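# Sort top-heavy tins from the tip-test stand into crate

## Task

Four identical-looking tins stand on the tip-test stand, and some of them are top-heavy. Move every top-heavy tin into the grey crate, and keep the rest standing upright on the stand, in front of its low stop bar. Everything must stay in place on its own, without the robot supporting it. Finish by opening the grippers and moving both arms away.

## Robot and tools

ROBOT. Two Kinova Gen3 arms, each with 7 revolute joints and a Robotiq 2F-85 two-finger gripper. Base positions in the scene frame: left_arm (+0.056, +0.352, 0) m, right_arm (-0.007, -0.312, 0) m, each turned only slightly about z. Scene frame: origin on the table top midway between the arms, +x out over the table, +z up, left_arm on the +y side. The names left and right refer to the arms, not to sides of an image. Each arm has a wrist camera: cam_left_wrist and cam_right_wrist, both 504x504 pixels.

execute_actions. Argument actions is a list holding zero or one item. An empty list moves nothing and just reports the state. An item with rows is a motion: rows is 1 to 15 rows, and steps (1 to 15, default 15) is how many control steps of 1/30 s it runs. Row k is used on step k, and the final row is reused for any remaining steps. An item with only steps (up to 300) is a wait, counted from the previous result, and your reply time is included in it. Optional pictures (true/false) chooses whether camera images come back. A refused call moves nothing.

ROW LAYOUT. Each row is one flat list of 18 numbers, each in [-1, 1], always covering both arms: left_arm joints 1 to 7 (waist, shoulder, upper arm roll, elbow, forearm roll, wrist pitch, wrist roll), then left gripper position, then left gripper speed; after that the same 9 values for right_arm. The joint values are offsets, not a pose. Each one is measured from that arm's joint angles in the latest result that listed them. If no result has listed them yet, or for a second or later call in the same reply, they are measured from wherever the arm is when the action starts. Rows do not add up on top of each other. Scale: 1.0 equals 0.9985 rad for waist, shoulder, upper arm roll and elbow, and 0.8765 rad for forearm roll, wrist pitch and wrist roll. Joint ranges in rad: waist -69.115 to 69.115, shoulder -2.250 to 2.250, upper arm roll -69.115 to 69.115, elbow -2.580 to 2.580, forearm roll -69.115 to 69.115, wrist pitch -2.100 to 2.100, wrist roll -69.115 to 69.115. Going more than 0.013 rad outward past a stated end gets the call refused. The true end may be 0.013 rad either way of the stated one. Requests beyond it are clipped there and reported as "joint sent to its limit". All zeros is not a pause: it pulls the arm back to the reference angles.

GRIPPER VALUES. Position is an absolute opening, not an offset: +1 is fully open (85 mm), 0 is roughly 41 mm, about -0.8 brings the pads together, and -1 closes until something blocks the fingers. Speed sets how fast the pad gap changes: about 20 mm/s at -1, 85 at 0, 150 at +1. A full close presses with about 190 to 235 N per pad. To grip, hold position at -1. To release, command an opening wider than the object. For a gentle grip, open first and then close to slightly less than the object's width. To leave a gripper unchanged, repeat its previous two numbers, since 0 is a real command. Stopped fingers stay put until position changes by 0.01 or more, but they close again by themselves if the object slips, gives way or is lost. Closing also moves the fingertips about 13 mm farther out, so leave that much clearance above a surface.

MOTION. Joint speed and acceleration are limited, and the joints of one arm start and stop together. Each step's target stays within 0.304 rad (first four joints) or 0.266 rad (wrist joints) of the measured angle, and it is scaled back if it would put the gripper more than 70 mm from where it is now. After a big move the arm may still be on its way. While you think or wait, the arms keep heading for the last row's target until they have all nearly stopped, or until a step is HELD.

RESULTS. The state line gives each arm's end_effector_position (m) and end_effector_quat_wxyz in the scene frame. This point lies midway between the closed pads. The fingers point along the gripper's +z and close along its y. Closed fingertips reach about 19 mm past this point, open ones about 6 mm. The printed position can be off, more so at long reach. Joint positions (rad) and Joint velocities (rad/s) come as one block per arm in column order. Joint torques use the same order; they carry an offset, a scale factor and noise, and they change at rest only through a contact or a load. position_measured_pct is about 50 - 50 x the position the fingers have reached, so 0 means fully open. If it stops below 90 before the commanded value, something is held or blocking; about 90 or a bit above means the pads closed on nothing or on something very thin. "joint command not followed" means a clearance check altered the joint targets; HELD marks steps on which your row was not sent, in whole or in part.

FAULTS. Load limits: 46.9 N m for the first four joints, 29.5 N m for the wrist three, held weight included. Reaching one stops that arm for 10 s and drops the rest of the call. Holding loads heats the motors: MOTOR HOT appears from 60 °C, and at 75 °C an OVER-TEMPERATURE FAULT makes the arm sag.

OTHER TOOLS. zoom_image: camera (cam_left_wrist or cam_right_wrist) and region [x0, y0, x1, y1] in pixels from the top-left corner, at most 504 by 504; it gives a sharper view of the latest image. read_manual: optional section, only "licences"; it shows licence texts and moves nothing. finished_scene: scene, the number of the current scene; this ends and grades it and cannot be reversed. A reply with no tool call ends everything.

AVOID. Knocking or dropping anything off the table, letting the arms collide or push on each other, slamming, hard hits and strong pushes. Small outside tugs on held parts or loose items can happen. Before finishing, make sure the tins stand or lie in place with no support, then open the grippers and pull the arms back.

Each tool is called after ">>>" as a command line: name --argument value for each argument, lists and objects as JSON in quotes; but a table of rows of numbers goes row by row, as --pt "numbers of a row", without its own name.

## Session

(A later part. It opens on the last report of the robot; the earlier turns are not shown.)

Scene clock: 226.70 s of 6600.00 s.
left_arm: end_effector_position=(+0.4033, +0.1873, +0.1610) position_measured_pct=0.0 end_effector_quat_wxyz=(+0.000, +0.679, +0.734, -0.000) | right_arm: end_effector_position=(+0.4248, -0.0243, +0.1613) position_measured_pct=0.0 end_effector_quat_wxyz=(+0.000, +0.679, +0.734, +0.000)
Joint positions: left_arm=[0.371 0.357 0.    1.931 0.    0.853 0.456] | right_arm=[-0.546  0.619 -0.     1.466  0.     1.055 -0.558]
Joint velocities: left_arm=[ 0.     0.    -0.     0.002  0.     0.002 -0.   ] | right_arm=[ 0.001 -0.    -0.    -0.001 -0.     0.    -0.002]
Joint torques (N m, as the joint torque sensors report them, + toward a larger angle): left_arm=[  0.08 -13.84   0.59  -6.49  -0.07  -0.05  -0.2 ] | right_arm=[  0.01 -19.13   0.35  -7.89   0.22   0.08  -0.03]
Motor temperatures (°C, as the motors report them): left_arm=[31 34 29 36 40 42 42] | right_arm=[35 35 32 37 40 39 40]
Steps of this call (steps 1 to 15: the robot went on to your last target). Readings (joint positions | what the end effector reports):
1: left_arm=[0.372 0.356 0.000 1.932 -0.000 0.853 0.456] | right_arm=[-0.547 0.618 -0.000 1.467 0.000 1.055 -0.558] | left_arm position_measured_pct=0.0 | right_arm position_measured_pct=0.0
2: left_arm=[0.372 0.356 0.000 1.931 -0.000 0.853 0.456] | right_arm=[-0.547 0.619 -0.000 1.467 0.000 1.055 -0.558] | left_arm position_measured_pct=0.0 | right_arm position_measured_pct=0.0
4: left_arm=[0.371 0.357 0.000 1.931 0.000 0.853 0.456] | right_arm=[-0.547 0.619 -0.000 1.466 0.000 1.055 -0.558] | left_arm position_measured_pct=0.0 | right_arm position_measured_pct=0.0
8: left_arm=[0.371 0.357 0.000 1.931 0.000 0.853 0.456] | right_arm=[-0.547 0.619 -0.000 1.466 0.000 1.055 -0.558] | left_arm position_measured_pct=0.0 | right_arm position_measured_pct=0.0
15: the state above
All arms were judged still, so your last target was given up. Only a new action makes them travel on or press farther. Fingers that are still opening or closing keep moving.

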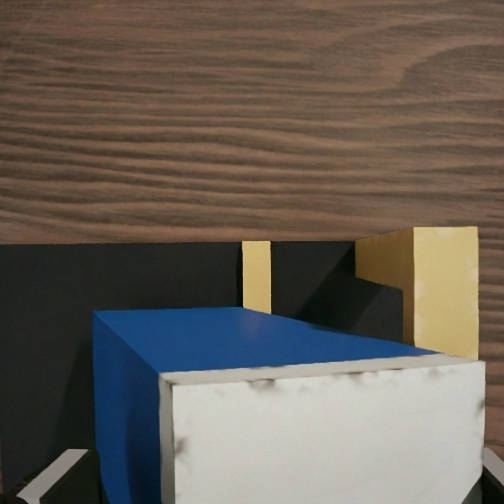

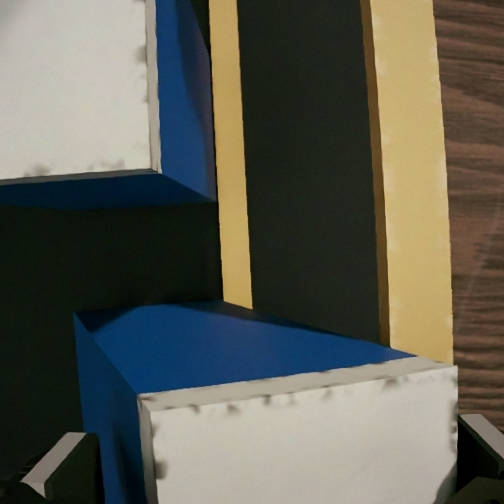

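>>> execute_actions --actions '[{"rows": [[0.0027,-0.0034,0,0.0054,0,-0.0022,0.0031,1,0,-0.0023,-0.0036,0,0.0068,0,-0.0036,-0.0026,1,0],[0.0054,-0.0069,0,0.0108,0,-0.0044,0.0062,1,0,-0.0047,-0.0072,0,0.0136,0,-0.0071,-0.0052,1,0],[0.0081,-0.0103,0,0.0161,0,-0.0066,0.0093,1,0,-0.0070,-0.0108,0,0.0204,0,-0.0107,-0.0078,1,0],[0.0108,-0.0137,0,0.0215,0,-0.0088,0.0123,1,0,-0.0093,-0.0144,0,0.0272,0,-0.0142,-0.0104,1,0],[0.0135,-0.0171,0,0.0269,0,-0.0110,0.0154,1,0,-0.0117,-0.0180,0,0.0340,0,-0.0178,-0.0130,1,0],[0.0163,-0.0206,0,0.0323,0,-0.0132,0.0185,1,0,-0.0140,-0.0217,0,0.0408,0,-0.0213,-0.0157,1,0],[0.0190,-0.0240,0,0.0376,0,-0.0153,0.0216,1,0,-0.0163,-0.0253,0,0.0475,0,-0.0249,-0.0183,1,0],[0.0217,-0.0274,0,0.0430,0,-0.0175,0.0247,1,0,-0.0187,-0.0289,0,0.0543,0,-0.0284,-0.0209,1,0],[0.0244,-0.0308,0,0.0484,0,-0.0197,0.0278,1,0,-0.0210,-0.0325,0,0.0611,0,-0.0320,-0.0235,1,0],[0.0271,-0.0343,0,0.0538,0,-0.0219,0.0308,1,0,-0.0233,-0.0361,0,0.0679,0,-0.0355,-0.0261,1,0],[0.0298,-0.0377,0,0.0591,0,-0.0241,0.0339,1,0,-0.0257,-0.0397,0,0.0747,0,-0.0391,-0.0287,1,0],[0.0325,-0.0411,0,0.0645,0,-0.0263,0.0370,1,0,-0.0280,-0.0433,0,0.0815,0,-0.0426,-0.0313,1,0]], "steps": 15}]' --pictures false

>>> execute_actions --actions '[{"rows": [[0.0027,-0.0034,0,0.0054,0,-0.0022,0.0031,1,0,-0.0023,-0.0036,0,0.0068,0,-0.0036,-0.0026,1,0],[0.0054,-0.0069,0,0.0108,0,-0.0044,0.0062,1,0,-0.0047,-0.0072,0,0.0136,0,-0.0071,-0.0052,1,0],[0.0081,-0.0103,0,0.0161,0,-0.0066,0.0093,1,0,-0.0070,-0.0108,0,0.0204,0,-0.0107,-0.0078,1,0],[0.0108,-0.0137,0,0.0215,0,-0.0088,0.0123,1,0,-0.0093,-0.0144,0,0.0272,0,-0.0142,-0.0104,1,0],[0.0135,-0.0171,0,0.0269,0,-0.0110,0.0154,1,0,-0.0117,-0.0180,0,0.0340,0,-0.0178,-0.0130,1,0],[0.0163,-0.0206,0,0.0323,0,-0.0132,0.0185,1,0,-0.0140,-0.0217,0,0.0408,0,-0.0213,-0.0157,1,0],[0.0190,-0.0240,0,0.0376,0,-0.0153,0.0216,1,0,-0.0163,-0.0253,0,0.0475,0,-0.0249,-0.0183,1,0],[0.0217,-0.0274,0,0.0430,0,-0.0175,0.0247,1,0,-0.0187,-0.0289,0,0.0543,0,-0.0284,-0.0209,1,0],[0.0244,-0.0308,0,0.0484,0,-0.0197,0.0278,1,0,-0.0210,-0.0325,0,0.0611,0,-0.0320,-0.0235,1,0],[0.0271,-0.0343,0,0.0538,0,-0.0219,0.0308,1,0,-0.0233,-0.0361,0,0.0679,0,-0.0355,-0.0261,1,0],[0.0298,-0.0377,0,0.0591,0,-0.0241,0.0339,1,0,-0.0257,-0.0397,0,0.0747,0,-0.0391,-0.0287,1,0],[0.0325,-0.0411,0,0.0645,0,-0.0263,0.0370,1,0,-0.0280,-0.0433,0,0.0815,0,-0.0426,-0.0313,1,0]], "steps": 15}]' --pictures false

>>> execute_actions --actions '[{"steps": 10}]'

Scene clock: 256.03 s of 6600.00 s.
left_arm: end_effector_position=(+0.3787, +0.1848, +0.1609) position_measured_pct=0.0 end_effector_quat_wxyz=(-0.001, +0.679, +0.734, -0.000) | right_arm: end_effector_position=(+0.4004, -0.0255, +0.1608) position_measured_pct=0.0 end_effector_quat_wxyz=(-0.000, +0.679, +0.734, -0.000)
Joint positions: left_arm=[0.402 0.318 0.001 1.994 0.    0.831 0.488] | right_arm=[-0.573  0.578 -0.001  1.545  0.     1.019 -0.584]
Joint velocities: left_arm=[ 0.01  -0.012 -0.001  0.037 -0.001 -0.012  0.017] | right_arm=[-0.011 -0.011 -0.002  0.05  -0.    -0.022 -0.018]
Joint torques (N m, as the joint torque sensors report them, + toward a larger angle): left_arm=[ -0.81 -12.78   0.28  -7.02   0.02  -0.55  -0.35] | right_arm=[  0.32 -18.27   0.04  -8.19   0.    -0.15  -0.22]
Motor temperatures (°C, as the motors report them): left_arm=[31 34 29 36 40 42 42] | right_arm=[35 36 32 37 40 39 40]
Steps of this call (steps 1 to 90: nothing new was sent; then 25.83 s passed at rest; steps 91 to 105: all 15 steps of this action). Readings (joint positions | what the end effector reports):
91: left_arm=[0.372 0.357 0.000 1.932 -0.000 0.853 0.456] | right_arm=[-0.547 0.619 -0.000 1.467 0.000 1.054 -0.558] | left_arm position_measured_pct=0.0 | right_arm position_measured_pct=0.0
92: left_arm=[0.373 0.355 -0.000 1.934 -0.000 0.852 0.457] | right_arm=[-0.548 0.617 -0.000 1.470 0.000 1.053 -0.559] | left_arm position_measured_pct=0.0 | right_arm position_measured_pct=0.0
94: left_arm=[0.377 0.349 -0.000 1.942 -0.000 0.849 0.461] | right_arm=[-0.551 0.611 -0.000 1.479 0.000 1.049 -0.562] | left_arm position_measured_pct=0.0 | right_arm position_measured_pct=0.0
98: left_arm=[0.387 0.337 0.000 1.962 -0.000 0.842 0.471] | right_arm=[-0.560 0.598 -0.000 1.504 0.000 1.037 -0.570] | left_arm position_measured_pct=0.0 | right_arm position_measured_pct=0.0
105: the state above

Scene clock: 256.53 s of 6600.00 s.
left_arm: end_effector_position=(+0.3540, +0.1839, +0.1603) position_measured_pct=0.0 end_effector_quat_wxyz=(-0.001, +0.679, +0.734, -0.001) | right_arm: end_effector_position=(+0.3756, -0.0284, +0.1599) position_measured_pct=0.0 end_effector_quat_wxyz=(-0.000, +0.679, +0.734, -0.001)
Joint positions: left_arm=[0.433 0.279 0.001 2.057 0.    0.809 0.519] | right_arm=[-0.6    0.537 -0.001  1.625 -0.     0.983 -0.611]
Joint velocities: left_arm=[ 0.01  -0.013 -0.     0.037 -0.001 -0.01   0.017] | right_arm=[-0.011 -0.014 -0.001  0.046  0.    -0.021 -0.018]
Joint torques (N m, as the joint torque sensors report them, + toward a larger angle): left_arm=[ -0.15 -12.62   0.56  -6.48   0.17  -0.05   0.06] | right_arm=[  1.07 -17.08   0.34  -8.56   0.14  -0.3   -0.13]
Motor temperatures (°C, as the motors report them): left_arm=[31 34 29 36 40 42 42] | right_arm=[35 36 32 37 40 39 40]
Steps of this call (steps 1 to 15: all 15 steps of this action). Readings (joint positions | what the end effector reports):
1: left_arm=[0.403 0.317 0.001 1.995 0.000 0.830 0.488] | right_arm=[-0.574 0.578 -0.001 1.547 0.000 1.018 -0.585] | left_arm position_measured_pct=0.0 | right_arm position_measured_pct=0.0
2: left_arm=[0.404 0.316 0.000 1.997 0.000 0.829 0.489] | right_arm=[-0.575 0.576 -0.001 1.550 0.000 1.017 -0.586] | left_arm position_measured_pct=0.0 | right_arm position_measured_pct=0.0
4: left_arm=[0.408 0.311 0.001 2.005 0.000 0.827 0.493] | right_arm=[-0.578 0.571 -0.000 1.559 0.000 1.012 -0.589] | left_arm position_measured_pct=0.0 | right_arm position_measured_pct=0.0
8: left_arm=[0.418 0.298 0.001 2.025 0.000 0.820 0.503] | right_arm=[-0.587 0.558 -0.001 1.584 0.000 1.001 -0.597] | left_arm position_measured_pct=0.0 | right_arm position_measured_pct=0.0
15: the state above

Scene clock: 256.87 s of 6600.00 s.
left_arm: end_effector_position=(+0.3536, +0.1837, +0.1606) position_measured_pct=0.0 end_effector_quat_wxyz=(-0.001, +0.679, +0.734, -0.000) | right_arm: end_effector_position=(+0.3751, -0.0284, +0.1603) position_measured_pct=0.0 end_effector_quat_wxyz=(-0.000, +0.679, +0.734, -0.001)
Joint positions: left_arm=[0.434 0.277 0.001 2.058 0.    0.808 0.52 ] | right_arm=[-0.601  0.535 -0.001  1.627  0.     0.981 -0.612]
Joint velocities: left_arm=[ 0.001 -0.001 -0.    -0.     0.    -0.001  0.   ] | right_arm=[-0.001 -0.     0.    -0.001 -0.    -0.001  0.   ]
Joint torques (N m, as the joint torque sensors report them, + toward a larger angle): left_arm=[ -0.04 -12.45   0.39  -5.93   0.2   -0.22  -0.19] | right_arm=[  0.22 -17.3    0.3   -7.44  -0.16   0.31  -0.16]
Motor temperatures (°C, as the motors report them): left_arm=[31 34 29 36 40 42 42] | right_arm=[35 36 32 37 40 39 40]
Steps of this call (steps 1 to 10: the robot went on to your last target). Readings (joint positions | what the end effector reports):
1: left_arm=[0.433 0.279 0.001 2.058 0.000 0.808 0.520] | right_arm=[-0.600 0.537 -0.001 1.626 0.000 0.982 -0.612] | left_arm position_measured_pct=0.0 | right_arm position_measured_pct=0.0
2: left_arm=[0.434 0.278 0.001 2.058 0.000 0.808 0.520] | right_arm=[-0.600 0.536 -0.001 1.626 0.000 0.982 -0.612] | left_arm position_measured_pct=0.0 | right_arm position_measured_pct=0.0
4: left_arm=[0.434 0.278 0.001 2.058 0.000 0.808 0.520] | right_arm=[-0.601 0.536 -0.001 1.627 0.000 0.981 -0.612] | left_arm position_measured_pct=0.0 | right_arm position_measured_pct=0.0
8: left_arm=[0.434 0.277 0.001 2.058 0.000 0.808 0.520] | right_arm=[-0.601 0.535 -0.001 1.627 0.000 0.981 -0.612] | left_arm position_measured_pct=0.0 | right_arm position_measured_pct=0.0
10: the state above

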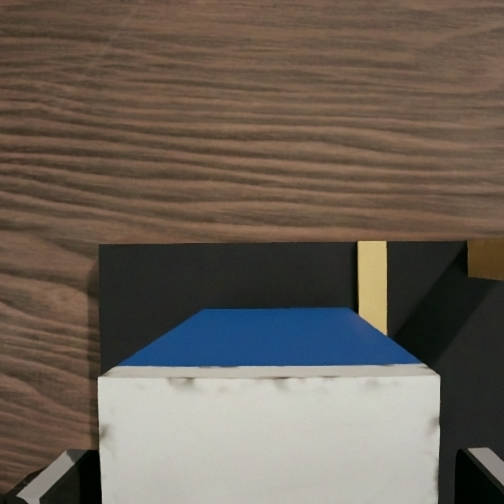

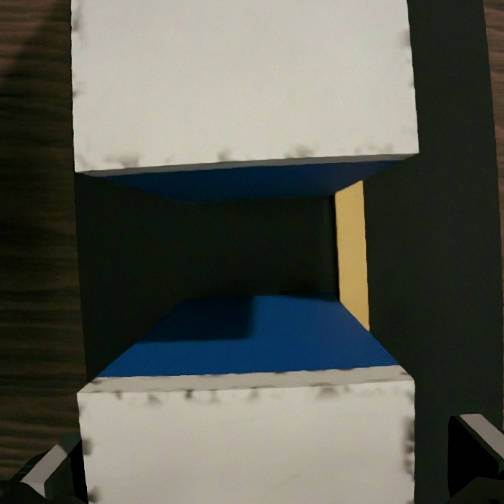

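>>> execute_actions --actions '[{"rows": [[0,0,0,0,0,0,0,-1,-0.3,0,0,0,0,0,0,0,-1,-0.3]], "steps": 15}]' --pictures false

>>> execute_actions --actions '[{"steps": 8}]'

Scene clock: 290.30 s of 6600.00 s.
left_arm: end_effector_position=(+0.3533, +0.1837, +0.1609) position_measured_pct=26.2 end_effector_quat_wxyz=(-0.001, +0.679, +0.734, -0.001) | right_arm: end_effector_position=(+0.3742, -0.0283, +0.1608) position_measured_pct=26.2 end_effector_quat_wxyz=(-0.001, +0.679, +0.735, -0.001)
Joint positions: left_arm=[0.435 0.276 0.001 2.058 0.    0.809 0.52 ] | right_arm=[-0.601  0.534 -0.001  1.627 -0.     0.983 -0.612]
Joint velocities: left_arm=[ 0.    -0.009 -0.    -0.003  0.001  0.005  0.002] | right_arm=[-0.001 -0.008  0.001  0.003 -0.002  0.007  0.   ]
Joint torques (N m, as the joint torque sensors report them, + toward a larger angle): left_arm=[  0.   -10.42   0.22  -5.71  -0.34  -1.02   0.07] | right_arm=[  0.86 -15.14   1.29  -7.78   0.31  -0.67  -0.17]
Motor temperatures (°C, as the motors report them): left_arm=[31 34 29 36 40 42 42] | right_arm=[35 36 32 37 40 39 40]
Steps of this call (steps 1 to 15: the robot went on to your last target; steps 16 to 90: nothing new was sent; then 29.93 s passed at rest; steps 91 to 105: all 15 steps of this action). Readings (joint positions | what the end effector reports):
91: left_arm=[0.435 0.277 0.001 2.058 0.000 0.808 0.520] | right_arm=[-0.601 0.535 -0.001 1.627 0.000 0.981 -0.612] | left_arm position_measured_pct=0.0 | right_arm position_measured_pct=0.0
92: left_arm=[0.434 0.277 0.001 2.058 0.000 0.808 0.520] | right_arm=[-0.601 0.535 -0.001 1.627 0.000 0.981 -0.612] | left_arm position_measured_pct=0.4 | right_arm position_measured_pct=0.4
94: left_arm=[0.434 0.277 0.001 2.058 0.000 0.808 0.520] | right_arm=[-0.601 0.535 -0.001 1.627 0.000 0.981 -0.612] | left_arm position_measured_pct=3.2 | right_arm position_measured_pct=3.2
98: left_arm=[0.434 0.277 0.001 2.058 0.000 0.808 0.520] | right_arm=[-0.601 0.535 -0.001 1.627 0.000 0.981 -0.612] | left_arm position_measured_pct=11.9 | right_arm position_measured_pct=11.9
105: the state above

Scene clock: 290.57 s of 6600.00 s.
left_arm: end_effector_position=(+0.3532, +0.1837, +0.1610) position_measured_pct=27.0 end_effector_quat_wxyz=(-0.001, +0.679, +0.734, -0.000) | right_arm: end_effector_position=(+0.3742, -0.0283, +0.1609) position_measured_pct=27.0 end_effector_quat_wxyz=(-0.001, +0.679, +0.735, -0.001)
Joint positions: left_arm=[0.435 0.276 0.001 2.059 0.    0.809 0.52 ] | right_arm=[-0.602  0.534 -0.001  1.627 -0.     0.983 -0.612]
Joint velocities: left_arm=[ 0.    -0.    -0.001 -0.002 -0.     0.     0.002] | right_arm=[-0.     0.001  0.     0.002  0.    -0.     0.001]
Joint torques (N m, as the joint torque sensors report them, + toward a larger angle): left_arm=[  0.07 -11.12   0.74  -6.21  -0.16  -0.93  -0.06] | right_arm=[  0.4  -16.16   0.73  -7.65   0.12  -0.65  -0.16]
Motor temperatures (°C, as the motors report them): left_arm=[31 34 29 36 40 42 42] | right_arm=[35 36 32 37 40 39 40]
Steps of this call (steps 1 to 8: the robot went on to your last target). Readings (joint positions | what the end effector reports):
1: left_arm=[0.435 0.276 0.001 2.058 0.000 0.809 0.520] | right_arm=[-0.601 0.534 -0.001 1.627 -0.001 0.984 -0.612] | left_arm position_measured_pct=26.6 | right_arm position_measured_pct=26.6
2: left_arm=[0.435 0.276 0.001 2.058 0.000 0.809 0.520] | right_arm=[-0.602 0.534 -0.001 1.627 -0.000 0.983 -0.612] | left_arm position_measured_pct=27.0 | right_arm position_measured_pct=27.0
4: left_arm=[0.435 0.276 0.001 2.059 0.000 0.809 0.520] | right_arm=[-0.602 0.534 -0.001 1.627 -0.000 0.983 -0.612] | left_arm position_measured_pct=27.0 | right_arm position_measured_pct=27.0
8: the state above

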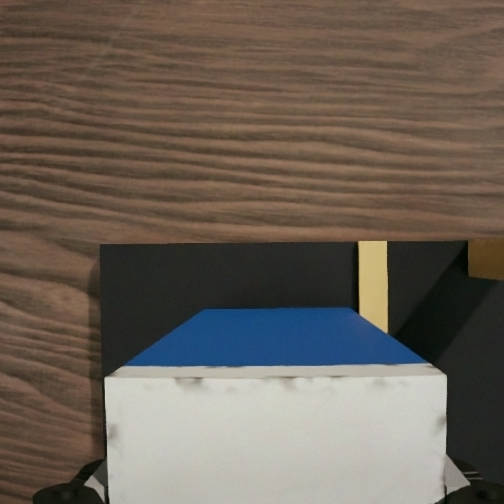

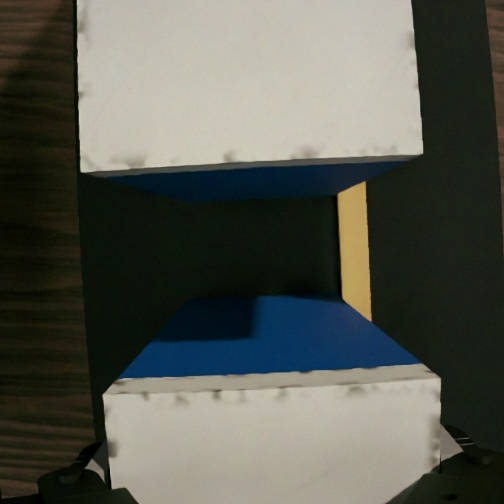

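Both tins are gripped (27%). Lifting both now.

>>> execute_actions --actions '[{"rows": [[0,-0.0020,0,-0.0020,0,0.0046,0,-1,-0.3,0,-0.0014,0,-0.0018,0,0.0037,0,-1,-0.3],[0,-0.0053,0,-0.0054,0,0.0122,0,-1,-0.3,0,-0.0038,0,-0.0049,0,0.0099,0,-1,-0.3],[0,-0.0106,0,-0.0109,0,0.0245,0,-1,-0.3,0,-0.0076,0,-0.0098,0,0.0198,0,-1,-0.3],[0,-0.0172,0,-0.0177,0,0.0398,0,-1,-0.3,0,-0.0124,0,-0.0159,0,0.0322,0,-1,-0.3],[0,-0.0245,0,-0.0252,0,0.0566,0,-1,-0.3,0,-0.0176,0,-0.0226,0,0.0458,0,-1,-0.3],[0,-0.0318,0,-0.0327,0,0.0735,0,-1,-0.3,0,-0.0228,0,-0.0294,0,0.0594,0,-1,-0.3],[0,-0.0398,0,-0.0409,0,0.0919,0,-1,-0.3,0,-0.0285,0,-0.0367,0,0.0743,0,-1,-0.3],[0,-0.0477,0,-0.0490,0,0.1102,0,-1,-0.3,0,-0.0342,0,-0.0441,0,0.0891,0,-1,-0.3],[0,-0.0557,0,-0.0572,0,0.1286,0,-1,-0.3,0,-0.0399,0,-0.0514,0,0.1040,0,-1,-0.3],[0,-0.0663,0,-0.0681,0,0.1531,0,-1,-0.3,0,-0.0475,0,-0.0612,0,0.1238,0,-1,-0.3]], "steps": 11}]' --pictures false

>>> execute_actions --actions '[{"rows": [[0,-0.0961,0,-0.1711,0,0.3044,0,-1,-0.3,0,-0.0685,0,-0.1621,0,0.2627,0,-1,-0.3]], "steps": 15}]' --pictures false

>>> execute_actions --actions '[{"steps": 8}]'

Scene clock: 296.77 s of 6600.00 s.
left_arm: end_effector_position=(+0.3537, +0.1835, +0.1917) position_measured_pct=27.0 end_effector_quat_wxyz=(-0.000, +0.679, +0.734, -0.000) | right_arm: end_effector_position=(+0.3744, -0.0282, +0.1919) position_measured_pct=27.0 end_effector_quat_wxyz=(-0.001, +0.679, +0.735, -0.001)
Joint positions: left_arm=[0.435 0.223 0.001 2.005 0.    0.914 0.52 ] | right_arm=[-0.602  0.496 -0.001  1.579 -0.     1.07  -0.612]
Joint velocities: left_arm=[ 0.002 -0.218  0.001 -0.237 -0.     0.463  0.   ] | right_arm=[-0.    -0.16   0.    -0.215 -0.     0.376 -0.   ]
Joint torques (N m, as the joint torque sensors report them, + toward a larger angle): left_arm=[  0.36 -12.52   0.58  -7.52  -0.07  -0.28  -0.27] | right_arm=[ -0.03 -18.66   0.1   -8.68  -0.02   0.03  -0.3 ]
Motor temperatures (°C, as the motors report them): left_arm=[31 34 29 36 40 42 42] | right_arm=[35 36 32 37 40 39 40]
Steps of this call (steps 1 to 15: the robot went on to your last target; steps 16 to 90: nothing new was sent; then 2.83 s passed at rest; steps 91 to 101: all 11 steps of this action). Readings (joint positions | what the end effector reports):
91: left_arm=[0.435 0.275 0.001 2.058 0.000 0.809 0.520] | right_arm=[-0.602 0.533 -0.001 1.627 -0.000 0.984 -0.612] | left_arm position_measured_pct=27.0 | right_arm position_measured_pct=27.0
92: left_arm=[0.435 0.274 0.001 2.058 0.000 0.811 0.520] | right_arm=[-0.602 0.532 -0.001 1.627 -0.000 0.985 -0.612] | left_arm position_measured_pct=27.0 | right_arm position_measured_pct=27.0
94: left_arm=[0.435 0.269 0.001 2.053 0.000 0.822 0.520] | right_arm=[-0.602 0.529 -0.001 1.622 -0.000 0.994 -0.612] | left_arm position_measured_pct=27.0 | right_arm position_measured_pct=27.0
98: left_arm=[0.435 0.245 0.001 2.029 0.000 0.868 0.520] | right_arm=[-0.602 0.512 -0.001 1.600 -0.000 1.032 -0.612] | left_arm position_measured_pct=27.0 | right_arm position_measured_pct=27.0
101: the state above

Scene clock: 297.27 s of 6600.00 s.
left_arm: end_effector_position=(+0.3555, +0.1826, +0.2708) position_measured_pct=27.0 end_effector_quat_wxyz=(-0.001, +0.679, +0.734, -0.000) | right_arm: end_effector_position=(+0.3756, -0.0272, +0.2714) position_measured_pct=27.0 end_effector_quat_wxyz=(-0.001, +0.678, +0.735, -0.001)
Joint positions: left_arm=[0.435 0.128 0.001 1.834 0.    1.181 0.52 ] | right_arm=[-0.602  0.428 -0.001  1.417 -0.     1.3   -0.612]
Joint velocities: left_arm=[ 0.002 -0.008  0.     0.    -0.     0.001 -0.   ] | right_arm=[-0.001 -0.002  0.     0.    -0.     0.001  0.   ]
Joint torques (N m, as the joint torque sensors report them, + toward a larger angle): left_arm=[  0.37 -11.54   0.47  -8.85  -0.17  -0.11  -0.24] | right_arm=[  0.44 -17.91  -0.1   -9.63  -0.05   0.05  -0.23]
Motor temperatures (°C, as the motors report them): left_arm=[31 34 29 36 40 42 42] | right_arm=[35 36 32 37 40 39 40]
Steps of this call (steps 1 to 15: all 15 steps of this action). Readings (joint positions | what the end effector reports):
1: left_arm=[0.435 0.216 0.001 1.997 0.000 0.929 0.520] | right_arm=[-0.602 0.491 -0.001 1.572 -0.000 1.082 -0.612] | left_arm position_measured_pct=27.0 | right_arm position_measured_pct=27.0
2: left_arm=[0.435 0.207 0.001 1.986 0.000 0.950 0.520] | right_arm=[-0.602 0.484 -0.001 1.561 -0.000 1.099 -0.612] | left_arm position_measured_pct=27.0 | right_arm position_measured_pct=27.0
4: left_arm=[0.435 0.182 0.001 1.948 0.000 1.015 0.520] | right_arm=[-0.602 0.466 -0.001 1.525 -0.000 1.155 -0.612] | left_arm position_measured_pct=27.0 | right_arm position_measured_pct=27.0
8: left_arm=[0.435 0.139 0.001 1.855 0.000 1.149 0.520] | right_arm=[-0.602 0.435 -0.001 1.435 -0.000 1.275 -0.612] | left_arm position_measured_pct=27.0 | right_arm position_measured_pct=27.0
15: the state above

Scene clock: 297.53 s of 6600.00 s.
left_arm: end_effector_position=(+0.3556, +0.1826, +0.2711) position_measured_pct=27.0 end_effector_quat_wxyz=(-0.000, +0.679, +0.734, -0.000) | right_arm: end_effector_position=(+0.3757, -0.0271, +0.2715) position_measured_pct=27.0 end_effector_quat_wxyz=(-0.001, +0.678, +0.735, -0.001)
Joint positions: left_arm=[0.435 0.127 0.001 1.834 0.    1.181 0.52 ] | right_arm=[-0.602  0.427 -0.001  1.417 -0.     1.3   -0.612]
Joint velocities: left_arm=[-0.001 -0.001 -0.    -0.     0.     0.002 -0.   ] | right_arm=[ 0.001 -0.001  0.     0.     0.     0.001 -0.   ]
Joint torques (N m, as the joint torque sensors report them, + toward a larger angle): left_arm=[  0.19 -12.1    0.02  -8.75  -0.32   0.03  -0.17] | right_arm=[  0.24 -18.38  -0.07  -9.39   0.15   0.2    0.  ]
Motor temperatures (°C, as the motors report them): left_arm=[31 34 29 36 40 42 42] | right_arm=[35 36 32 37 40 39 40]
Steps of this call (steps 1 to 8: the robot went on to your last target). Readings (joint positions | what the end effector reports):
1: left_arm=[0.435 0.128 0.001 1.834 0.000 1.181 0.520] | right_arm=[-0.602 0.427 -0.001 1.417 -0.000 1.300 -0.612] | left_arm position_measured_pct=27.0 | right_arm position_measured_pct=27.0
2: left_arm=[0.435 0.128 0.001 1.834 0.000 1.181 0.520] | right_arm=[-0.602 0.427 -0.001 1.417 -0.000 1.300 -0.612] | left_arm position_measured_pct=27.0 | right_arm position_measured_pct=27.0
4: left_arm=[0.435 0.127 0.001 1.834 0.000 1.181 0.520] | right_arm=[-0.602 0.427 -0.001 1.417 -0.000 1.300 -0.612] | left_arm position_measured_pct=27.0 | right_arm position_measured_pct=27.0
8: the state above

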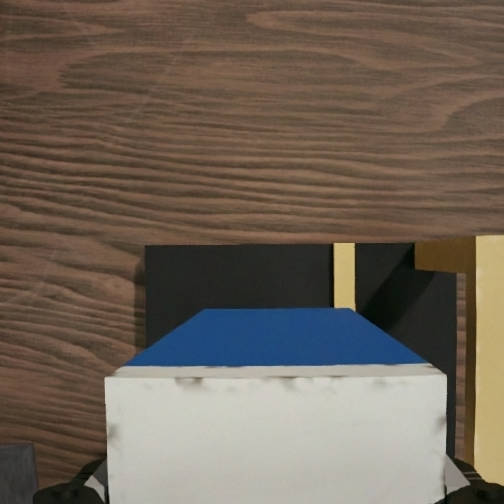

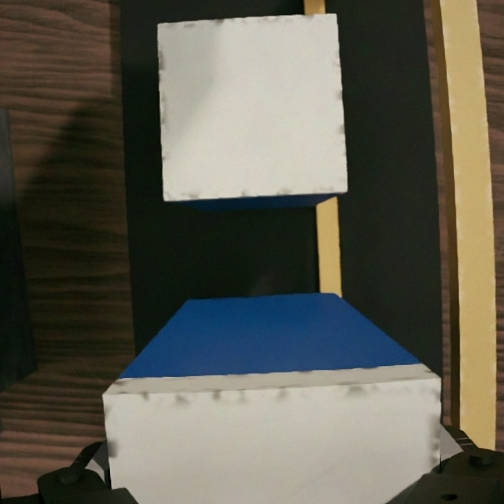

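>>> execute_actions --actions '[{"rows": [[0,-0.0527,0,-0.1357,0,0.2141,0,-1,-0.3,0,0,0,0,0,0,0,-1,-0.3],[0,-0.0527,0,-0.1357,0,0.2141,0,-1,-0.3,0,0,0,0,0,0,0,-1,-0.3],[0,-0.0527,0,-0.1357,0,0.2141,0,-1,-0.3,0,0,0,0,0,0,0,-1,-0.3],[0,-0.0527,0,-0.1357,0,0.2141,0,-1,-0.3,0,0,0,0,0,0,0,-1,-0.3],[0,-0.0527,0,-0.1357,0,0.2141,0,-1,-0.3,0,0,0,0,0,0,0,-1,-0.3],[0,-0.0527,0,-0.1357,0,0.2141,0,-1,-0.3,0,0,0,0,0,0,0,-1,-0.3],[0,-0.0527,0,-0.1357,0,0.2141,0,-1,-0.3,0,0,0,0,0,0,0,-1,-0.3],[0.8367,-0.0527,0,-0.1357,0,0.2141,0.9531,-1,-0.3,0,0,0,0,0,0,0,-1,-0.3]], "steps": 15}]' --pictures false

>>> execute_actions --actions '[{"steps": 30}]'

Scene clock: 327.10 s of 6600.00 s.
left_arm: end_effector_position=(+0.3244, +0.1413, +0.3285) position_measured_pct=27.0 end_effector_quat_wxyz=(+0.001, +0.687, +0.727, +0.001) | right_arm: end_effector_position=(+0.3757, -0.0271, +0.2715) position_measured_pct=27.0 end_effector_quat_wxyz=(-0.001, +0.678, +0.735, -0.001)
Joint positions: left_arm=[ 0.587  0.077 -0.001  1.7   -0.001  1.362  0.65 ] | right_arm=[-0.602  0.427 -0.001  1.417 -0.     1.3   -0.612]
Joint velocities: left_arm=[ 1.059 -0.01   0.034 -0.005  0.03   0.017  0.921] | right_arm=[ 0.001 -0.    -0.     0.001  0.     0.001  0.   ]
Joint torques (N m, as the joint torque sensors report them, + toward a larger angle): left_arm=[  0.6  -12.27   0.98  -9.15  -0.06   0.13  -0.21] | right_arm=[ -0.09 -17.97   0.2   -9.2    0.05   0.09  -0.15]
Motor temperatures (°C, as the motors report them): left_arm=[31 34 29 36 40 42 42] | right_arm=[35 36 32 37 40 39 40]
Steps of this call (steps 1 to 15: the robot went on to your last target; steps 16 to 90: nothing new was sent; then 26.07 s passed at rest; steps 91 to 105: all 15 steps of this action). Readings (joint positions | what the end effector reports):
91: left_arm=[0.435 0.127 0.001 1.834 0.000 1.182 0.520] | right_arm=[-0.602 0.427 -0.001 1.417 -0.000 1.300 -0.612] | left_arm position_measured_pct=27.0 | right_arm position_measured_pct=27.0
92: left_arm=[0.435 0.125 0.001 1.830 0.000 1.188 0.520] | right_arm=[-0.602 0.427 -0.001 1.417 -0.000 1.300 -0.612] | left_arm position_measured_pct=27.0 | right_arm position_measured_pct=27.0
94: left_arm=[0.435 0.114 0.001 1.804 0.000 1.223 0.520] | right_arm=[-0.602 0.427 -0.001 1.417 -0.000 1.300 -0.612] | left_arm position_measured_pct=27.0 | right_arm position_measured_pct=27.0
98: left_arm=[0.435 0.083 0.001 1.719 0.000 1.340 0.521] | right_arm=[-0.602 0.427 -0.001 1.417 -0.000 1.300 -0.612] | left_arm position_measured_pct=27.0 | right_arm position_measured_pct=27.0
105: the state above

Scene clock: 328.10 s of 6600.00 s.
left_arm: end_effector_position=(+0.1300, +0.0206, +0.3298) position_measured_pct=27.0 end_effector_quat_wxyz=(-0.000, +0.679, +0.734, -0.000) | right_arm: end_effector_position=(+0.3757, -0.0271, +0.2715) position_measured_pct=27.0 end_effector_quat_wxyz=(-0.001, +0.678, +0.735, -0.001)
Joint positions: left_arm=[1.269 0.075 0.001 1.699 0.    1.369 1.356] | right_arm=[-0.602  0.427 -0.001  1.417 -0.     1.3   -0.612]
Joint velocities: left_arm=[ 0.013 -0.    -0.     0.001 -0.     0.001  0.001] | right_arm=[-0.001 -0.002 -0.    -0.003 -0.     0.001  0.001]
Joint torques (N m, as the joint torque sensors report them, + toward a larger angle): left_arm=[ -0.31 -11.7    0.56  -9.72   0.13  -0.23  -0.25] | right_arm=[ -0.05 -18.07   0.03  -9.48   0.17   0.13  -0.21]
Motor temperatures (°C, as the motors report them): left_arm=[31 34 29 36 40 42 42] | right_arm=[35 36 32 37 40 39 40]
Steps of this call (steps 1 to 30: the robot went on to your last target). Readings (joint positions | what the end effector reports):
1: left_arm=[0.622 0.077 0.000 1.700 0.000 1.363 0.681] | right_arm=[-0.602 0.427 -0.001 1.417 -0.000 1.300 -0.612] | left_arm position_measured_pct=27.0 | right_arm position_measured_pct=27.0
2: left_arm=[0.656 0.077 0.000 1.700 -0.001 1.364 0.711] | right_arm=[-0.602 0.427 -0.001 1.417 -0.000 1.300 -0.612] | left_arm position_measured_pct=27.0 | right_arm position_measured_pct=27.0
4: left_arm=[0.725 0.076 0.000 1.700 -0.000 1.365 0.772] | right_arm=[-0.602 0.427 -0.001 1.417 -0.000 1.300 -0.612] | left_arm position_measured_pct=27.0 | right_arm position_measured_pct=27.0
8: left_arm=[0.865 0.076 0.000 1.699 0.000 1.367 0.895] | right_arm=[-0.602 0.427 -0.001 1.417 -0.000 1.300 -0.612] | left_arm position_measured_pct=27.0 | right_arm position_measured_pct=27.0
30: the state above

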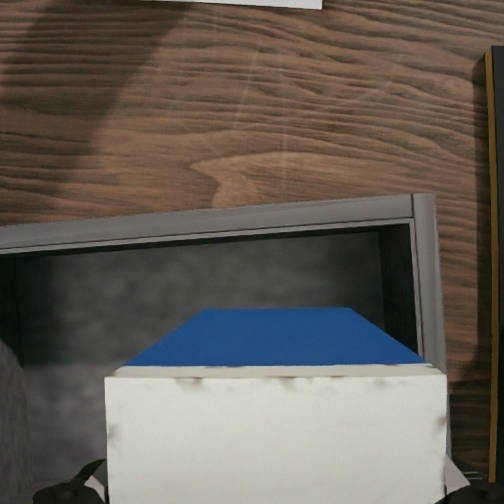

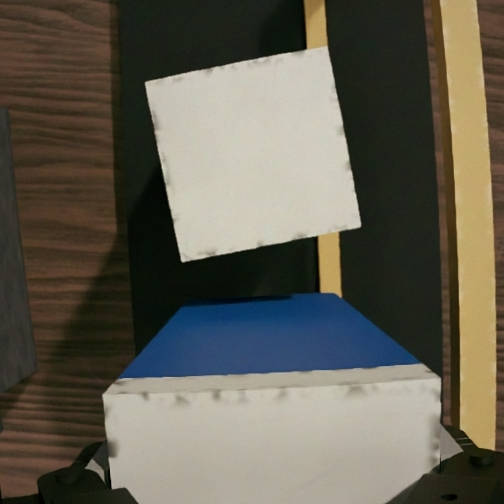

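>>> zoom_image --camera "cam_left_wrist" --region '[0, 170, 504, 504]'

Region (0, 170, 504, 504) of cam_left_wrist's 504x504 image, scaled by 1.000; it fills the top 334 rows of this view, and the rest is white.

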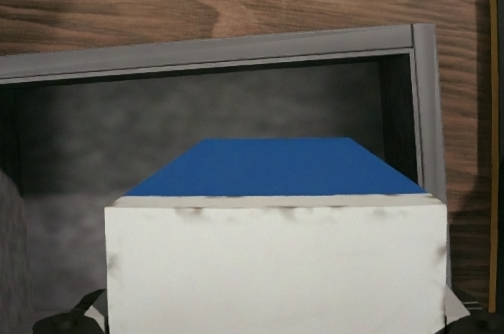

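>>> execute_actions --actions '[{"rows": [[-0.0455,0.0123,0,0.2205,0,-0.2668,0.0178,-1,-0.3,0,0,0,0,0,0,0,-1,-0.3]], "steps": 15}]'

Scene clock: 357.03 s of 6600.00 s.
left_arm: end_effector_position=(+0.1389, +0.0405, +0.2601) position_measured_pct=27.0 end_effector_quat_wxyz=(-0.000, +0.656, +0.754, -0.000) | right_arm: end_effector_position=(+0.3757, -0.0271, +0.2715) position_measured_pct=27.0 end_effector_quat_wxyz=(-0.001, +0.678, +0.735, -0.001)
Joint positions: left_arm=[1.225 0.087 0.001 1.919 0.    1.135 1.371] | right_arm=[-0.602  0.427 -0.001  1.417 -0.     1.3   -0.612]
Joint velocities: left_arm=[-0.008 -0.003  0.003  0.005  0.001 -0.013  0.   ] | right_arm=[-0.    -0.001  0.     0.001  0.    -0.     0.   ]
Joint torques (N m, as the joint torque sensors report them, + toward a larger angle): left_arm=[  0.23 -11.77   0.65  -8.19  -0.26  -0.09  -0.28] | right_arm=[  0.45 -18.31   0.1   -9.39   0.14   0.24  -0.06]
Motor temperatures (°C, as the motors report them): left_arm=[31 34 29 37 40 42 42] | right_arm=[35 36 32 37 40 39 40]
Steps of this call (steps 1 to 15: the robot went on to your last target; steps 16 to 280: nothing new was sent; then 19.10 s passed at rest; steps 281 to 295: all 15 steps of this action). Readings (joint positions | what the end effector reports):
281: left_arm=[1.270 0.075 0.001 1.699 0.000 1.368 1.356] | right_arm=[-0.602 0.427 -0.001 1.417 -0.000 1.300 -0.612] | left_arm position_measured_pct=27.0 | right_arm position_measured_pct=27.0
282: left_arm=[1.269 0.075 0.001 1.704 0.001 1.363 1.356] | right_arm=[-0.602 0.427 -0.001 1.417 -0.000 1.300 -0.612] | left_arm position_measured_pct=27.0 | right_arm position_measured_pct=27.0
284: left_arm=[1.262 0.076 0.001 1.729 0.001 1.336 1.358] | right_arm=[-0.602 0.427 -0.001 1.417 -0.000 1.300 -0.612] | left_arm position_measured_pct=27.0 | right_arm position_measured_pct=27.0
288: left_arm=[1.239 0.082 0.001 1.840 0.000 1.218 1.366] | right_arm=[-0.602 0.427 -0.001 1.417 -0.000 1.300 -0.612] | left_arm position_measured_pct=27.0 | right_arm position_measured_pct=27.0
295: the state above

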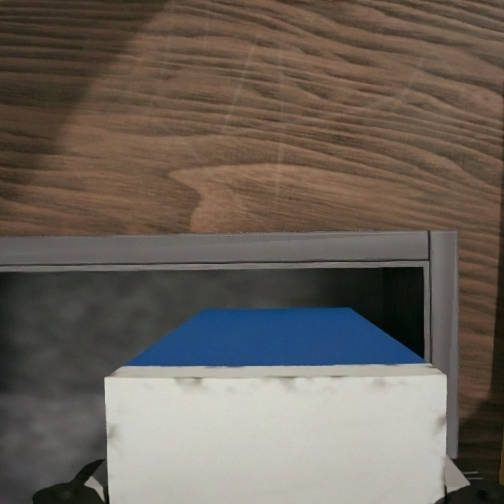

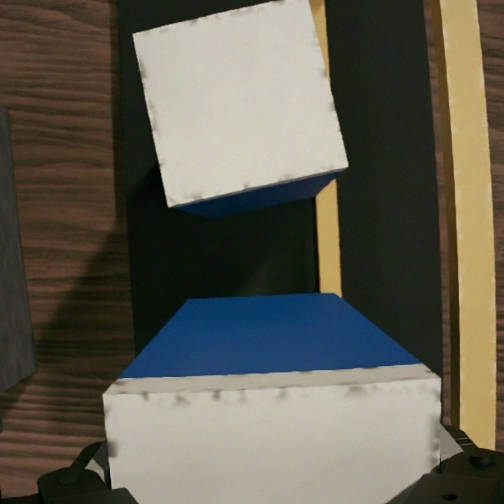

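>>> execute_actions --actions '[{"rows": [[0,0.1517,0,0.1992,0,-0.3993,0,-1,-0.3,0,0,0,0,0,0,0,-1,-0.3]], "steps": 15}]' --pictures false

>>> execute_actions --actions '[{"rows": [[0,0.002,0,0.0016,0,-0.0041,0,-1,-0.3,0,0,0,0,0,0,0,-1,-0.3],[0,0.004,0,0.0032,0,-0.0083,0,-1,-0.3,0,0,0,0,0,0,0,-1,-0.3],[0,0.0061,0,0.0048,0,-0.0124,0,-1,-0.3,0,0,0,0,0,0,0,-1,-0.3],[0,0.0081,0,0.0065,0,-0.0166,0,-1,-0.3,0,0,0,0,0,0,0,-1,-0.3],[0,0.0101,0,0.0081,0,-0.0207,0,-1,-0.3,0,0,0,0,0,0,0,-1,-0.3],[0,0.0121,0,0.0097,0,-0.0248,0,-1,-0.3,0,0,0,0,0,0,0,-1,-0.3],[0,0.0141,0,0.0113,0,-0.0290,0,-1,-0.3,0,0,0,0,0,0,0,-1,-0.3],[0,0.0162,0,0.0129,0,-0.0331,0,-1,-0.3,0,0,0,0,0,0,0,-1,-0.3],[0,0.0182,0,0.0145,0,-0.0373,0,-1,-0.3,0,0,0,0,0,0,0,-1,-0.3],[0,0.0202,0,0.0162,0,-0.0414,0,-1,-0.3,0,0,0,0,0,0,0,-1,-0.3]], "steps": 15}]'

Scene clock: 372.37 s of 6600.00 s.
left_arm: end_effector_position=(+0.1390, +0.0402, +0.1613) position_measured_pct=27.0 end_effector_quat_wxyz=(+0.001, +0.656, +0.754, -0.001) | right_arm: end_effector_position=(+0.3757, -0.0271, +0.2715) position_measured_pct=27.0 end_effector_quat_wxyz=(-0.001, +0.678, +0.735, -0.001)
Joint positions: left_arm=[1.224 0.235 0.001 2.117 0.    0.787 1.371] | right_arm=[-0.602  0.427 -0.001  1.417 -0.     1.3   -0.612]
Joint velocities: left_arm=[ 0.001  0.027 -0.     0.008  0.001 -0.031 -0.001] | right_arm=[ 0.002 -0.002 -0.    -0.001  0.     0.     0.003]
Joint torques (N m, as the joint torque sensors report them, + toward a larger angle): left_arm=[ -0.04 -12.47   0.45  -6.06  -0.04  -0.44  -0.38] | right_arm=[  0.28 -18.27   0.06  -9.7   -0.12   0.06   0.21]
Motor temperatures (°C, as the motors report them): left_arm=[31 34 29 37 40 42 42] | right_arm=[35 36 32 37 40 39 40]
Steps of this call (steps 1 to 15: the robot went on to your last target; steps 16 to 90: nothing new was sent; then 11.83 s passed at rest; steps 91 to 105: all 15 steps of this action). Readings (joint positions | what the end effector reports):
91: left_arm=[1.223 0.088 0.001 1.920 0.000 1.134 1.371] | right_arm=[-0.602 0.427 -0.001 1.417 -0.000 1.300 -0.612] | left_arm position_measured_pct=27.0 | right_arm position_measured_pct=27.0
92: left_arm=[1.223 0.092 0.001 1.924 0.000 1.128 1.371] | right_arm=[-0.602 0.427 -0.001 1.417 -0.000 1.300 -0.612] | left_arm position_measured_pct=27.0 | right_arm position_measured_pct=27.0
94: left_arm=[1.224 0.114 0.001 1.949 0.000 1.094 1.371] | right_arm=[-0.602 0.427 -0.001 1.417 -0.000 1.300 -0.612] | left_arm position_measured_pct=27.0 | right_arm position_measured_pct=27.0
98: left_arm=[1.224 0.181 0.001 2.040 0.000 0.949 1.371] | right_arm=[-0.602 0.427 -0.001 1.417 -0.000 1.300 -0.612] | left_arm position_measured_pct=27.0 | right_arm position_measured_pct=27.0
105: the state above

Scene clock: 372.87 s of 6600.00 s.
left_arm: end_effector_position=(+0.1391, +0.0402, +0.1515) position_measured_pct=27.0 end_effector_quat_wxyz=(+0.001, +0.656, +0.754, -0.001) | right_arm: end_effector_position=(+0.3757, -0.0271, +0.2715) position_measured_pct=27.0 end_effector_quat_wxyz=(-0.001, +0.678, +0.735, -0.001)
Joint positions: left_arm=[1.224 0.255 0.001 2.133 0.    0.75  1.371] | right_arm=[-0.602  0.427 -0.001  1.417 -0.     1.3   -0.612]
Joint velocities: left_arm=[-0.     0.005  0.     0.001  0.    -0.006 -0.001] | right_arm=[ 0.001 -0.     0.    -0.001 -0.     0.001  0.   ]
Joint torques (N m, as the joint torque sensors report them, + toward a larger angle): left_arm=[  0.18 -12.43   0.45  -6.61   0.1   -0.44  -0.15] | right_arm=[  0.14 -18.27  -0.26  -9.58  -0.01   0.12  -0.25]
Motor temperatures (°C, as the motors report them): left_arm=[31 34 29 37 40 42 42] | right_arm=[35 36 32 37 40 39 40]
Steps of this call (steps 1 to 15: all 15 steps of this action). Readings (joint positions | what the end effector reports):
1: left_arm=[1.224 0.236 0.001 2.117 0.000 0.785 1.371] | right_arm=[-0.602 0.427 -0.001 1.417 -0.000 1.300 -0.612] | left_arm position_measured_pct=27.0 | right_arm position_measured_pct=27.0
2: left_arm=[1.224 0.236 0.001 2.118 0.000 0.784 1.371] | right_arm=[-0.602 0.427 -0.001 1.417 -0.000 1.300 -0.612] | left_arm position_measured_pct=27.0 | right_arm position_measured_pct=27.0
4: left_arm=[1.224 0.239 0.001 2.120 0.000 0.778 1.371] | right_arm=[-0.602 0.427 -0.001 1.417 -0.000 1.300 -0.612] | left_arm position_measured_pct=27.0 | right_arm position_measured_pct=27.0
8: left_arm=[1.224 0.247 0.001 2.127 0.000 0.765 1.371] | right_arm=[-0.602 0.427 -0.001 1.417 -0.000 1.300 -0.612] | left_arm position_measured_pct=27.0 | right_arm position_measured_pct=27.0
15: the state above

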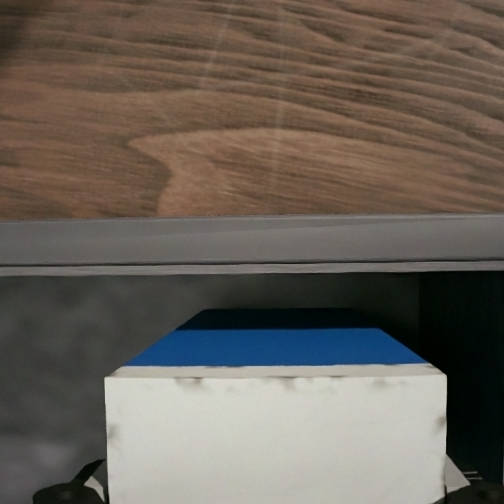

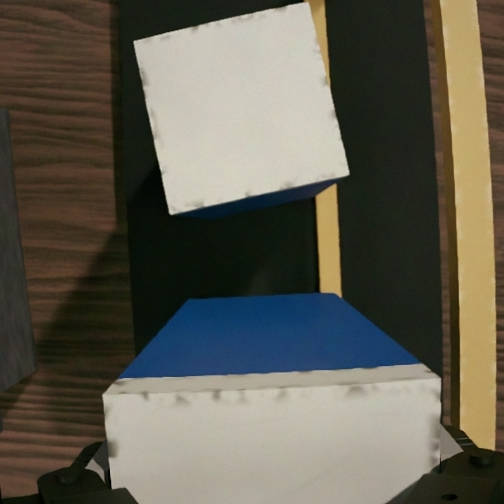

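>>> execute_actions --actions '[{"rows": [[0,0.002,0,0.0016,0,-0.0041,0,-1,-0.3,0,0,0,0,0,0,0,-1,-0.3],[0,0.004,0,0.0032,0,-0.0083,0,-1,-0.3,0,0,0,0,0,0,0,-1,-0.3],[0,0.0061,0,0.0048,0,-0.0124,0,-1,-0.3,0,0,0,0,0,0,0,-1,-0.3],[0,0.0081,0,0.0065,0,-0.0166,0,-1,-0.3,0,0,0,0,0,0,0,-1,-0.3],[0,0.0101,0,0.0081,0,-0.0207,0,-1,-0.3,0,0,0,0,0,0,0,-1,-0.3]], "steps": 12}]' --pictures false

Scene clock: 376.50 s of 6600.00 s.
left_arm: end_effector_position=(+0.1391, +0.0402, +0.1466) position_measured_pct=27.0 end_effector_quat_wxyz=(+0.001, +0.656, +0.754, -0.001) | right_arm: end_effector_position=(+0.3757, -0.0271, +0.2715) position_measured_pct=27.0 end_effector_quat_wxyz=(-0.001, +0.678, +0.735, -0.001)
Joint positions: left_arm=[1.224 0.265 0.001 2.141 0.    0.732 1.371] | right_arm=[-0.602  0.427 -0.001  1.417 -0.     1.3   -0.612]
Joint velocities: left_arm=[-0.     0.002  0.001  0.    -0.    -0.002 -0.   ] | right_arm=[-0.    -0.     0.    -0.002  0.     0.002 -0.   ]
Joint torques (N m, as the joint torque sensors report them, + toward a larger angle): left_arm=[  0.34 -13.12   0.23  -6.43   0.05  -0.2   -0.17] | right_arm=[  0.09 -18.3    0.15  -9.8    0.04   0.25  -0.28]
Motor temperatures (°C, as the motors report them): left_arm=[31 34 29 37 40 42 42] | right_arm=[35 36 32 37 40 39 40]
Steps of this call (steps 1 to 15: the robot went on to your last target; steps 16 to 90: nothing new was sent; then 0.23 s passed at rest; steps 91 to 102: all 12 steps of this action). Readings (joint positions | what the end effector reports):
91: left_arm=[1.224 0.256 0.001 2.133 0.000 0.750 1.371] | right_arm=[-0.602 0.427 -0.001 1.417 -0.000 1.300 -0.612] | left_arm position_measured_pct=27.0 | right_arm position_measured_pct=27.0
92: left_arm=[1.224 0.257 0.001 2.134 0.000 0.748 1.371] | right_arm=[-0.602 0.427 -0.001 1.417 -0.000 1.300 -0.612] | left_arm position_measured_pct=27.0 | right_arm position_measured_pct=27.0
94: left_arm=[1.224 0.260 0.001 2.137 0.000 0.743 1.371] | right_arm=[-0.602 0.427 -0.001 1.417 -0.000 1.300 -0.612] | left_arm position_measured_pct=27.0 | right_arm position_measured_pct=27.0
98: left_arm=[1.224 0.264 0.001 2.141 0.000 0.733 1.371] | right_arm=[-0.602 0.427 -0.001 1.417 -0.000 1.300 -0.612] | left_arm position_measured_pct=27.0 | right_arm position_measured_pct=27.0
102: the state above

No contact yet at z=0.1466; lowering another 3 mm.

>>> execute_actions --actions '[{"rows": [[0,0.002,0,0.0016,0,-0.0041,0,-1,-0.3,0,0,0,0,0,0,0,-1,-0.3],[0,0.004,0,0.0032,0,-0.0083,0,-1,-0.3,0,0,0,0,0,0,0,-1,-0.3],[0,0.0061,0,0.0048,0,-0.0124,0,-1,-0.3,0,0,0,0,0,0,0,-1,-0.3]], "steps": 10}]' --pictures false

Scene clock: 378.43 s of 6600.00 s.
left_arm: end_effector_position=(+0.1390, +0.0398, +0.1458) position_measured_pct=27.0 end_effector_quat_wxyz=(+0.003, +0.656, +0.754, -0.002) | right_arm: end_effector_position=(+0.3757, -0.0271, +0.2715) position_measured_pct=27.0 end_effector_quat_wxyz=(-0.001, +0.678, +0.735, -0.001)
Joint positions: left_arm=[1.225 0.265 0.001 2.144 0.    0.725 1.371] | right_arm=[-0.602  0.427 -0.001  1.417 -0.     1.3   -0.612]
Joint velocities: left_arm=[-0.    -0.001 -0.001  0.001 -0.    -0.001 -0.001] | right_arm=[ 0.001  0.002  0.     0.002 -0.     0.001  0.001]
Joint torques (N m, as the joint torque sensors report them, + toward a larger angle): left_arm=[-0.26 -7.27  0.32 -4.48  0.14 -2.11 -0.42] | right_arm=[ -0.02 -17.8    0.24  -9.34   0.1    0.18  -0.12]
Motor temperatures (°C, as the motors report them): left_arm=[31 34 29 37 40 42 42] | right_arm=[35 36 32 37 40 39 40]
Steps of this call (steps 1 to 15: the robot went on to your last target; steps 16 to 48: nothing new was sent; steps 49 to 58: all 10 steps of this action). Readings (joint positions | what the end effector reports):
49: left_arm=[1.224 0.265 0.001 2.141 0.000 0.732 1.371] | right_arm=[-0.602 0.427 -0.001 1.417 -0.000 1.300 -0.612] | left_arm position_measured_pct=27.0 | right_arm position_measured_pct=27.0
50: left_arm=[1.224 0.266 0.001 2.142 0.000 0.730 1.371] | right_arm=[-0.602 0.427 -0.001 1.417 -0.000 1.300 -0.612] | left_arm position_measured_pct=27.0 | right_arm position_measured_pct=27.0
52: left_arm=[1.225 0.266 0.001 2.143 0.000 0.727 1.371] | right_arm=[-0.602 0.427 -0.001 1.417 -0.000 1.300 -0.612] | left_arm position_measured_pct=27.0 | right_arm position_measured_pct=27.0
56: left_arm=[1.225 0.265 0.001 2.144 0.000 0.726 1.371] | right_arm=[-0.602 0.427 -0.001 1.417 -0.000 1.300 -0.612] | left_arm position_measured_pct=27.0 | right_arm position_measured_pct=27.0
58: the state above

>>> execute_actions --actions '[{"rows": [[0,0,0,0,0,0,0,1,-0.2,0,0,0,0,0,0,0,-1,-0.3]], "steps": 14}]' --pictures false

>>> execute_actions --actions '[{"rows": [[0,-0.1781,0,-0.2251,0,0.4679,0,1,-0.2,0,0,0,0,0,0,0,-1,-0.3]], "steps": 15}]'

Scene clock: 383.10 s of 6600.00 s.
left_arm: end_effector_position=(+0.1390, +0.0398, +0.1458) position_measured_pct=1.2 end_effector_quat_wxyz=(+0.003, +0.656, +0.754, -0.002) | right_arm: end_effector_position=(+0.3757, -0.0271, +0.2715) position_measured_pct=27.0 end_effector_quat_wxyz=(-0.001, +0.678, +0.735, -0.001)
Joint positions: left_arm=[1.225 0.265 0.001 2.144 0.    0.725 1.371] | right_arm=[-0.602  0.427 -0.001  1.417 -0.     1.3   -0.612]
Joint velocities: left_arm=[-0.001  0.001  0.    -0.001 -0.001 -0.    -0.001] | right_arm=[ 0.001 -0.     0.    -0.    -0.    -0.001 -0.001]
Joint torques (N m, as the joint torque sensors report them, + toward a larger angle): left_arm=[ -0.23 -11.4    0.57  -5.19  -0.2   -0.27  -0.08] | right_arm=[  0.26 -18.2   -0.01  -9.75   0.17   0.4    0.11]
Motor temperatures (°C, as the motors report them): left_arm=[31 34 29 37 40 42 42] | right_arm=[35 36 32 37 40 39 40]
Steps of this call (steps 1 to 15: the robot went on to your last target; steps 16 to 90: nothing new was sent; then 1.20 s passed at rest; steps 91 to 104: all 14 steps of this action). Readings (joint positions | what the end effector reports):
91: left_arm=[1.225 0.264 0.001 2.144 0.000 0.726 1.371] | right_arm=[-0.602 0.427 -0.001 1.417 -0.000 1.300 -0.612] | left_arm position_measured_pct=27.0 | right_arm position_measured_pct=27.0
92: left_arm=[1.225 0.263 0.001 2.145 0.000 0.725 1.371] | right_arm=[-0.602 0.427 -0.001 1.417 -0.000 1.300 -0.612] | left_arm position_measured_pct=27.0 | right_arm position_measured_pct=27.0
94: left_arm=[1.225 0.264 0.001 2.144 0.000 0.725 1.371] | right_arm=[-0.602 0.427 -0.001 1.417 -0.000 1.300 -0.612] | left_arm position_measured_pct=23.4 | right_arm position_measured_pct=27.0
98: left_arm=[1.225 0.265 0.001 2.144 0.000 0.725 1.371] | right_arm=[-0.602 0.427 -0.001 1.417 -0.000 1.300 -0.612] | left_arm position_measured_pct=13.9 | right_arm position_measured_pct=27.0
104: the state above

Scene clock: 383.60 s of 6600.00 s.
left_arm: end_effector_position=(+0.1389, +0.0400, +0.2577) position_measured_pct=0.0 end_effector_quat_wxyz=(-0.001, +0.657, +0.754, +0.000) | right_arm: end_effector_position=(+0.3757, -0.0271, +0.2715) position_measured_pct=27.0 end_effector_quat_wxyz=(-0.001, +0.678, +0.735, -0.001)
Joint positions: left_arm=[1.225 0.092 0.001 1.922 0.    1.129 1.371] | right_arm=[-0.602  0.427 -0.001  1.417 -0.     1.3   -0.612]
Joint velocities: left_arm=[ 0.    -0.054  0.001 -0.082 -0.     0.245 -0.001] | right_arm=[ 0.    -0.001 -0.    -0.002 -0.    -0.001 -0.   ]
Joint torques (N m, as the joint torque sensors report them, + toward a larger angle): left_arm=[ 0.07 -7.24  0.21 -6.75 -0.04 -0.38 -0.12] | right_arm=[  0.16 -18.11   0.17  -9.72   0.     0.1    0.02]
Motor temperatures (°C, as the motors report them): left_arm=[31 34 29 37 40 42 42] | right_arm=[35 36 32 37 40 39 40]
Steps of this call (steps 1 to 15: all 15 steps of this action). Readings (joint positions | what the end effector reports):
1: left_arm=[1.225 0.264 0.001 2.144 0.000 0.726 1.371] | right_arm=[-0.602 0.427 -0.001 1.417 -0.000 1.300 -0.612] | left_arm position_measured_pct=0.4 | right_arm position_measured_pct=27.0
2: left_arm=[1.225 0.260 0.001 2.140 0.000 0.732 1.371] | right_arm=[-0.602 0.427 -0.001 1.417 -0.000 1.300 -0.612] | left_arm position_measured_pct=0.4 | right_arm position_measured_pct=27.0
4: left_arm=[1.225 0.237 0.001 2.115 0.000 0.762 1.371] | right_arm=[-0.602 0.427 -0.001 1.417 -0.000 1.300 -0.612] | left_arm position_measured_pct=0.0 | right_arm position_measured_pct=27.0
8: left_arm=[1.225 0.162 0.001 2.016 0.000 0.897 1.371] | right_arm=[-0.602 0.427 -0.001 1.417 -0.000 1.300 -0.612] | left_arm position_measured_pct=0.0 | right_arm position_measured_pct=27.0
15: the state above

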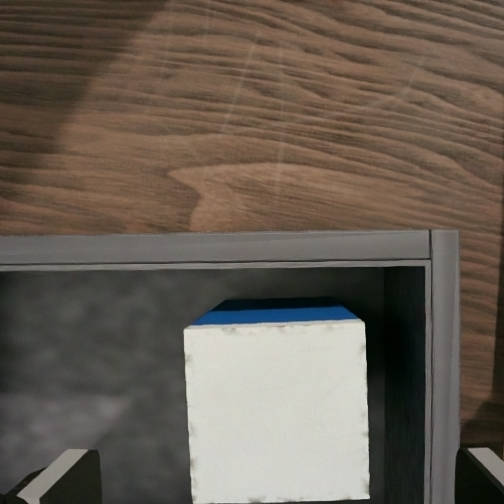

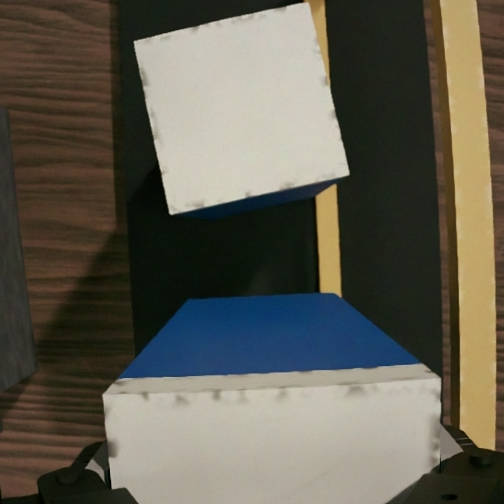

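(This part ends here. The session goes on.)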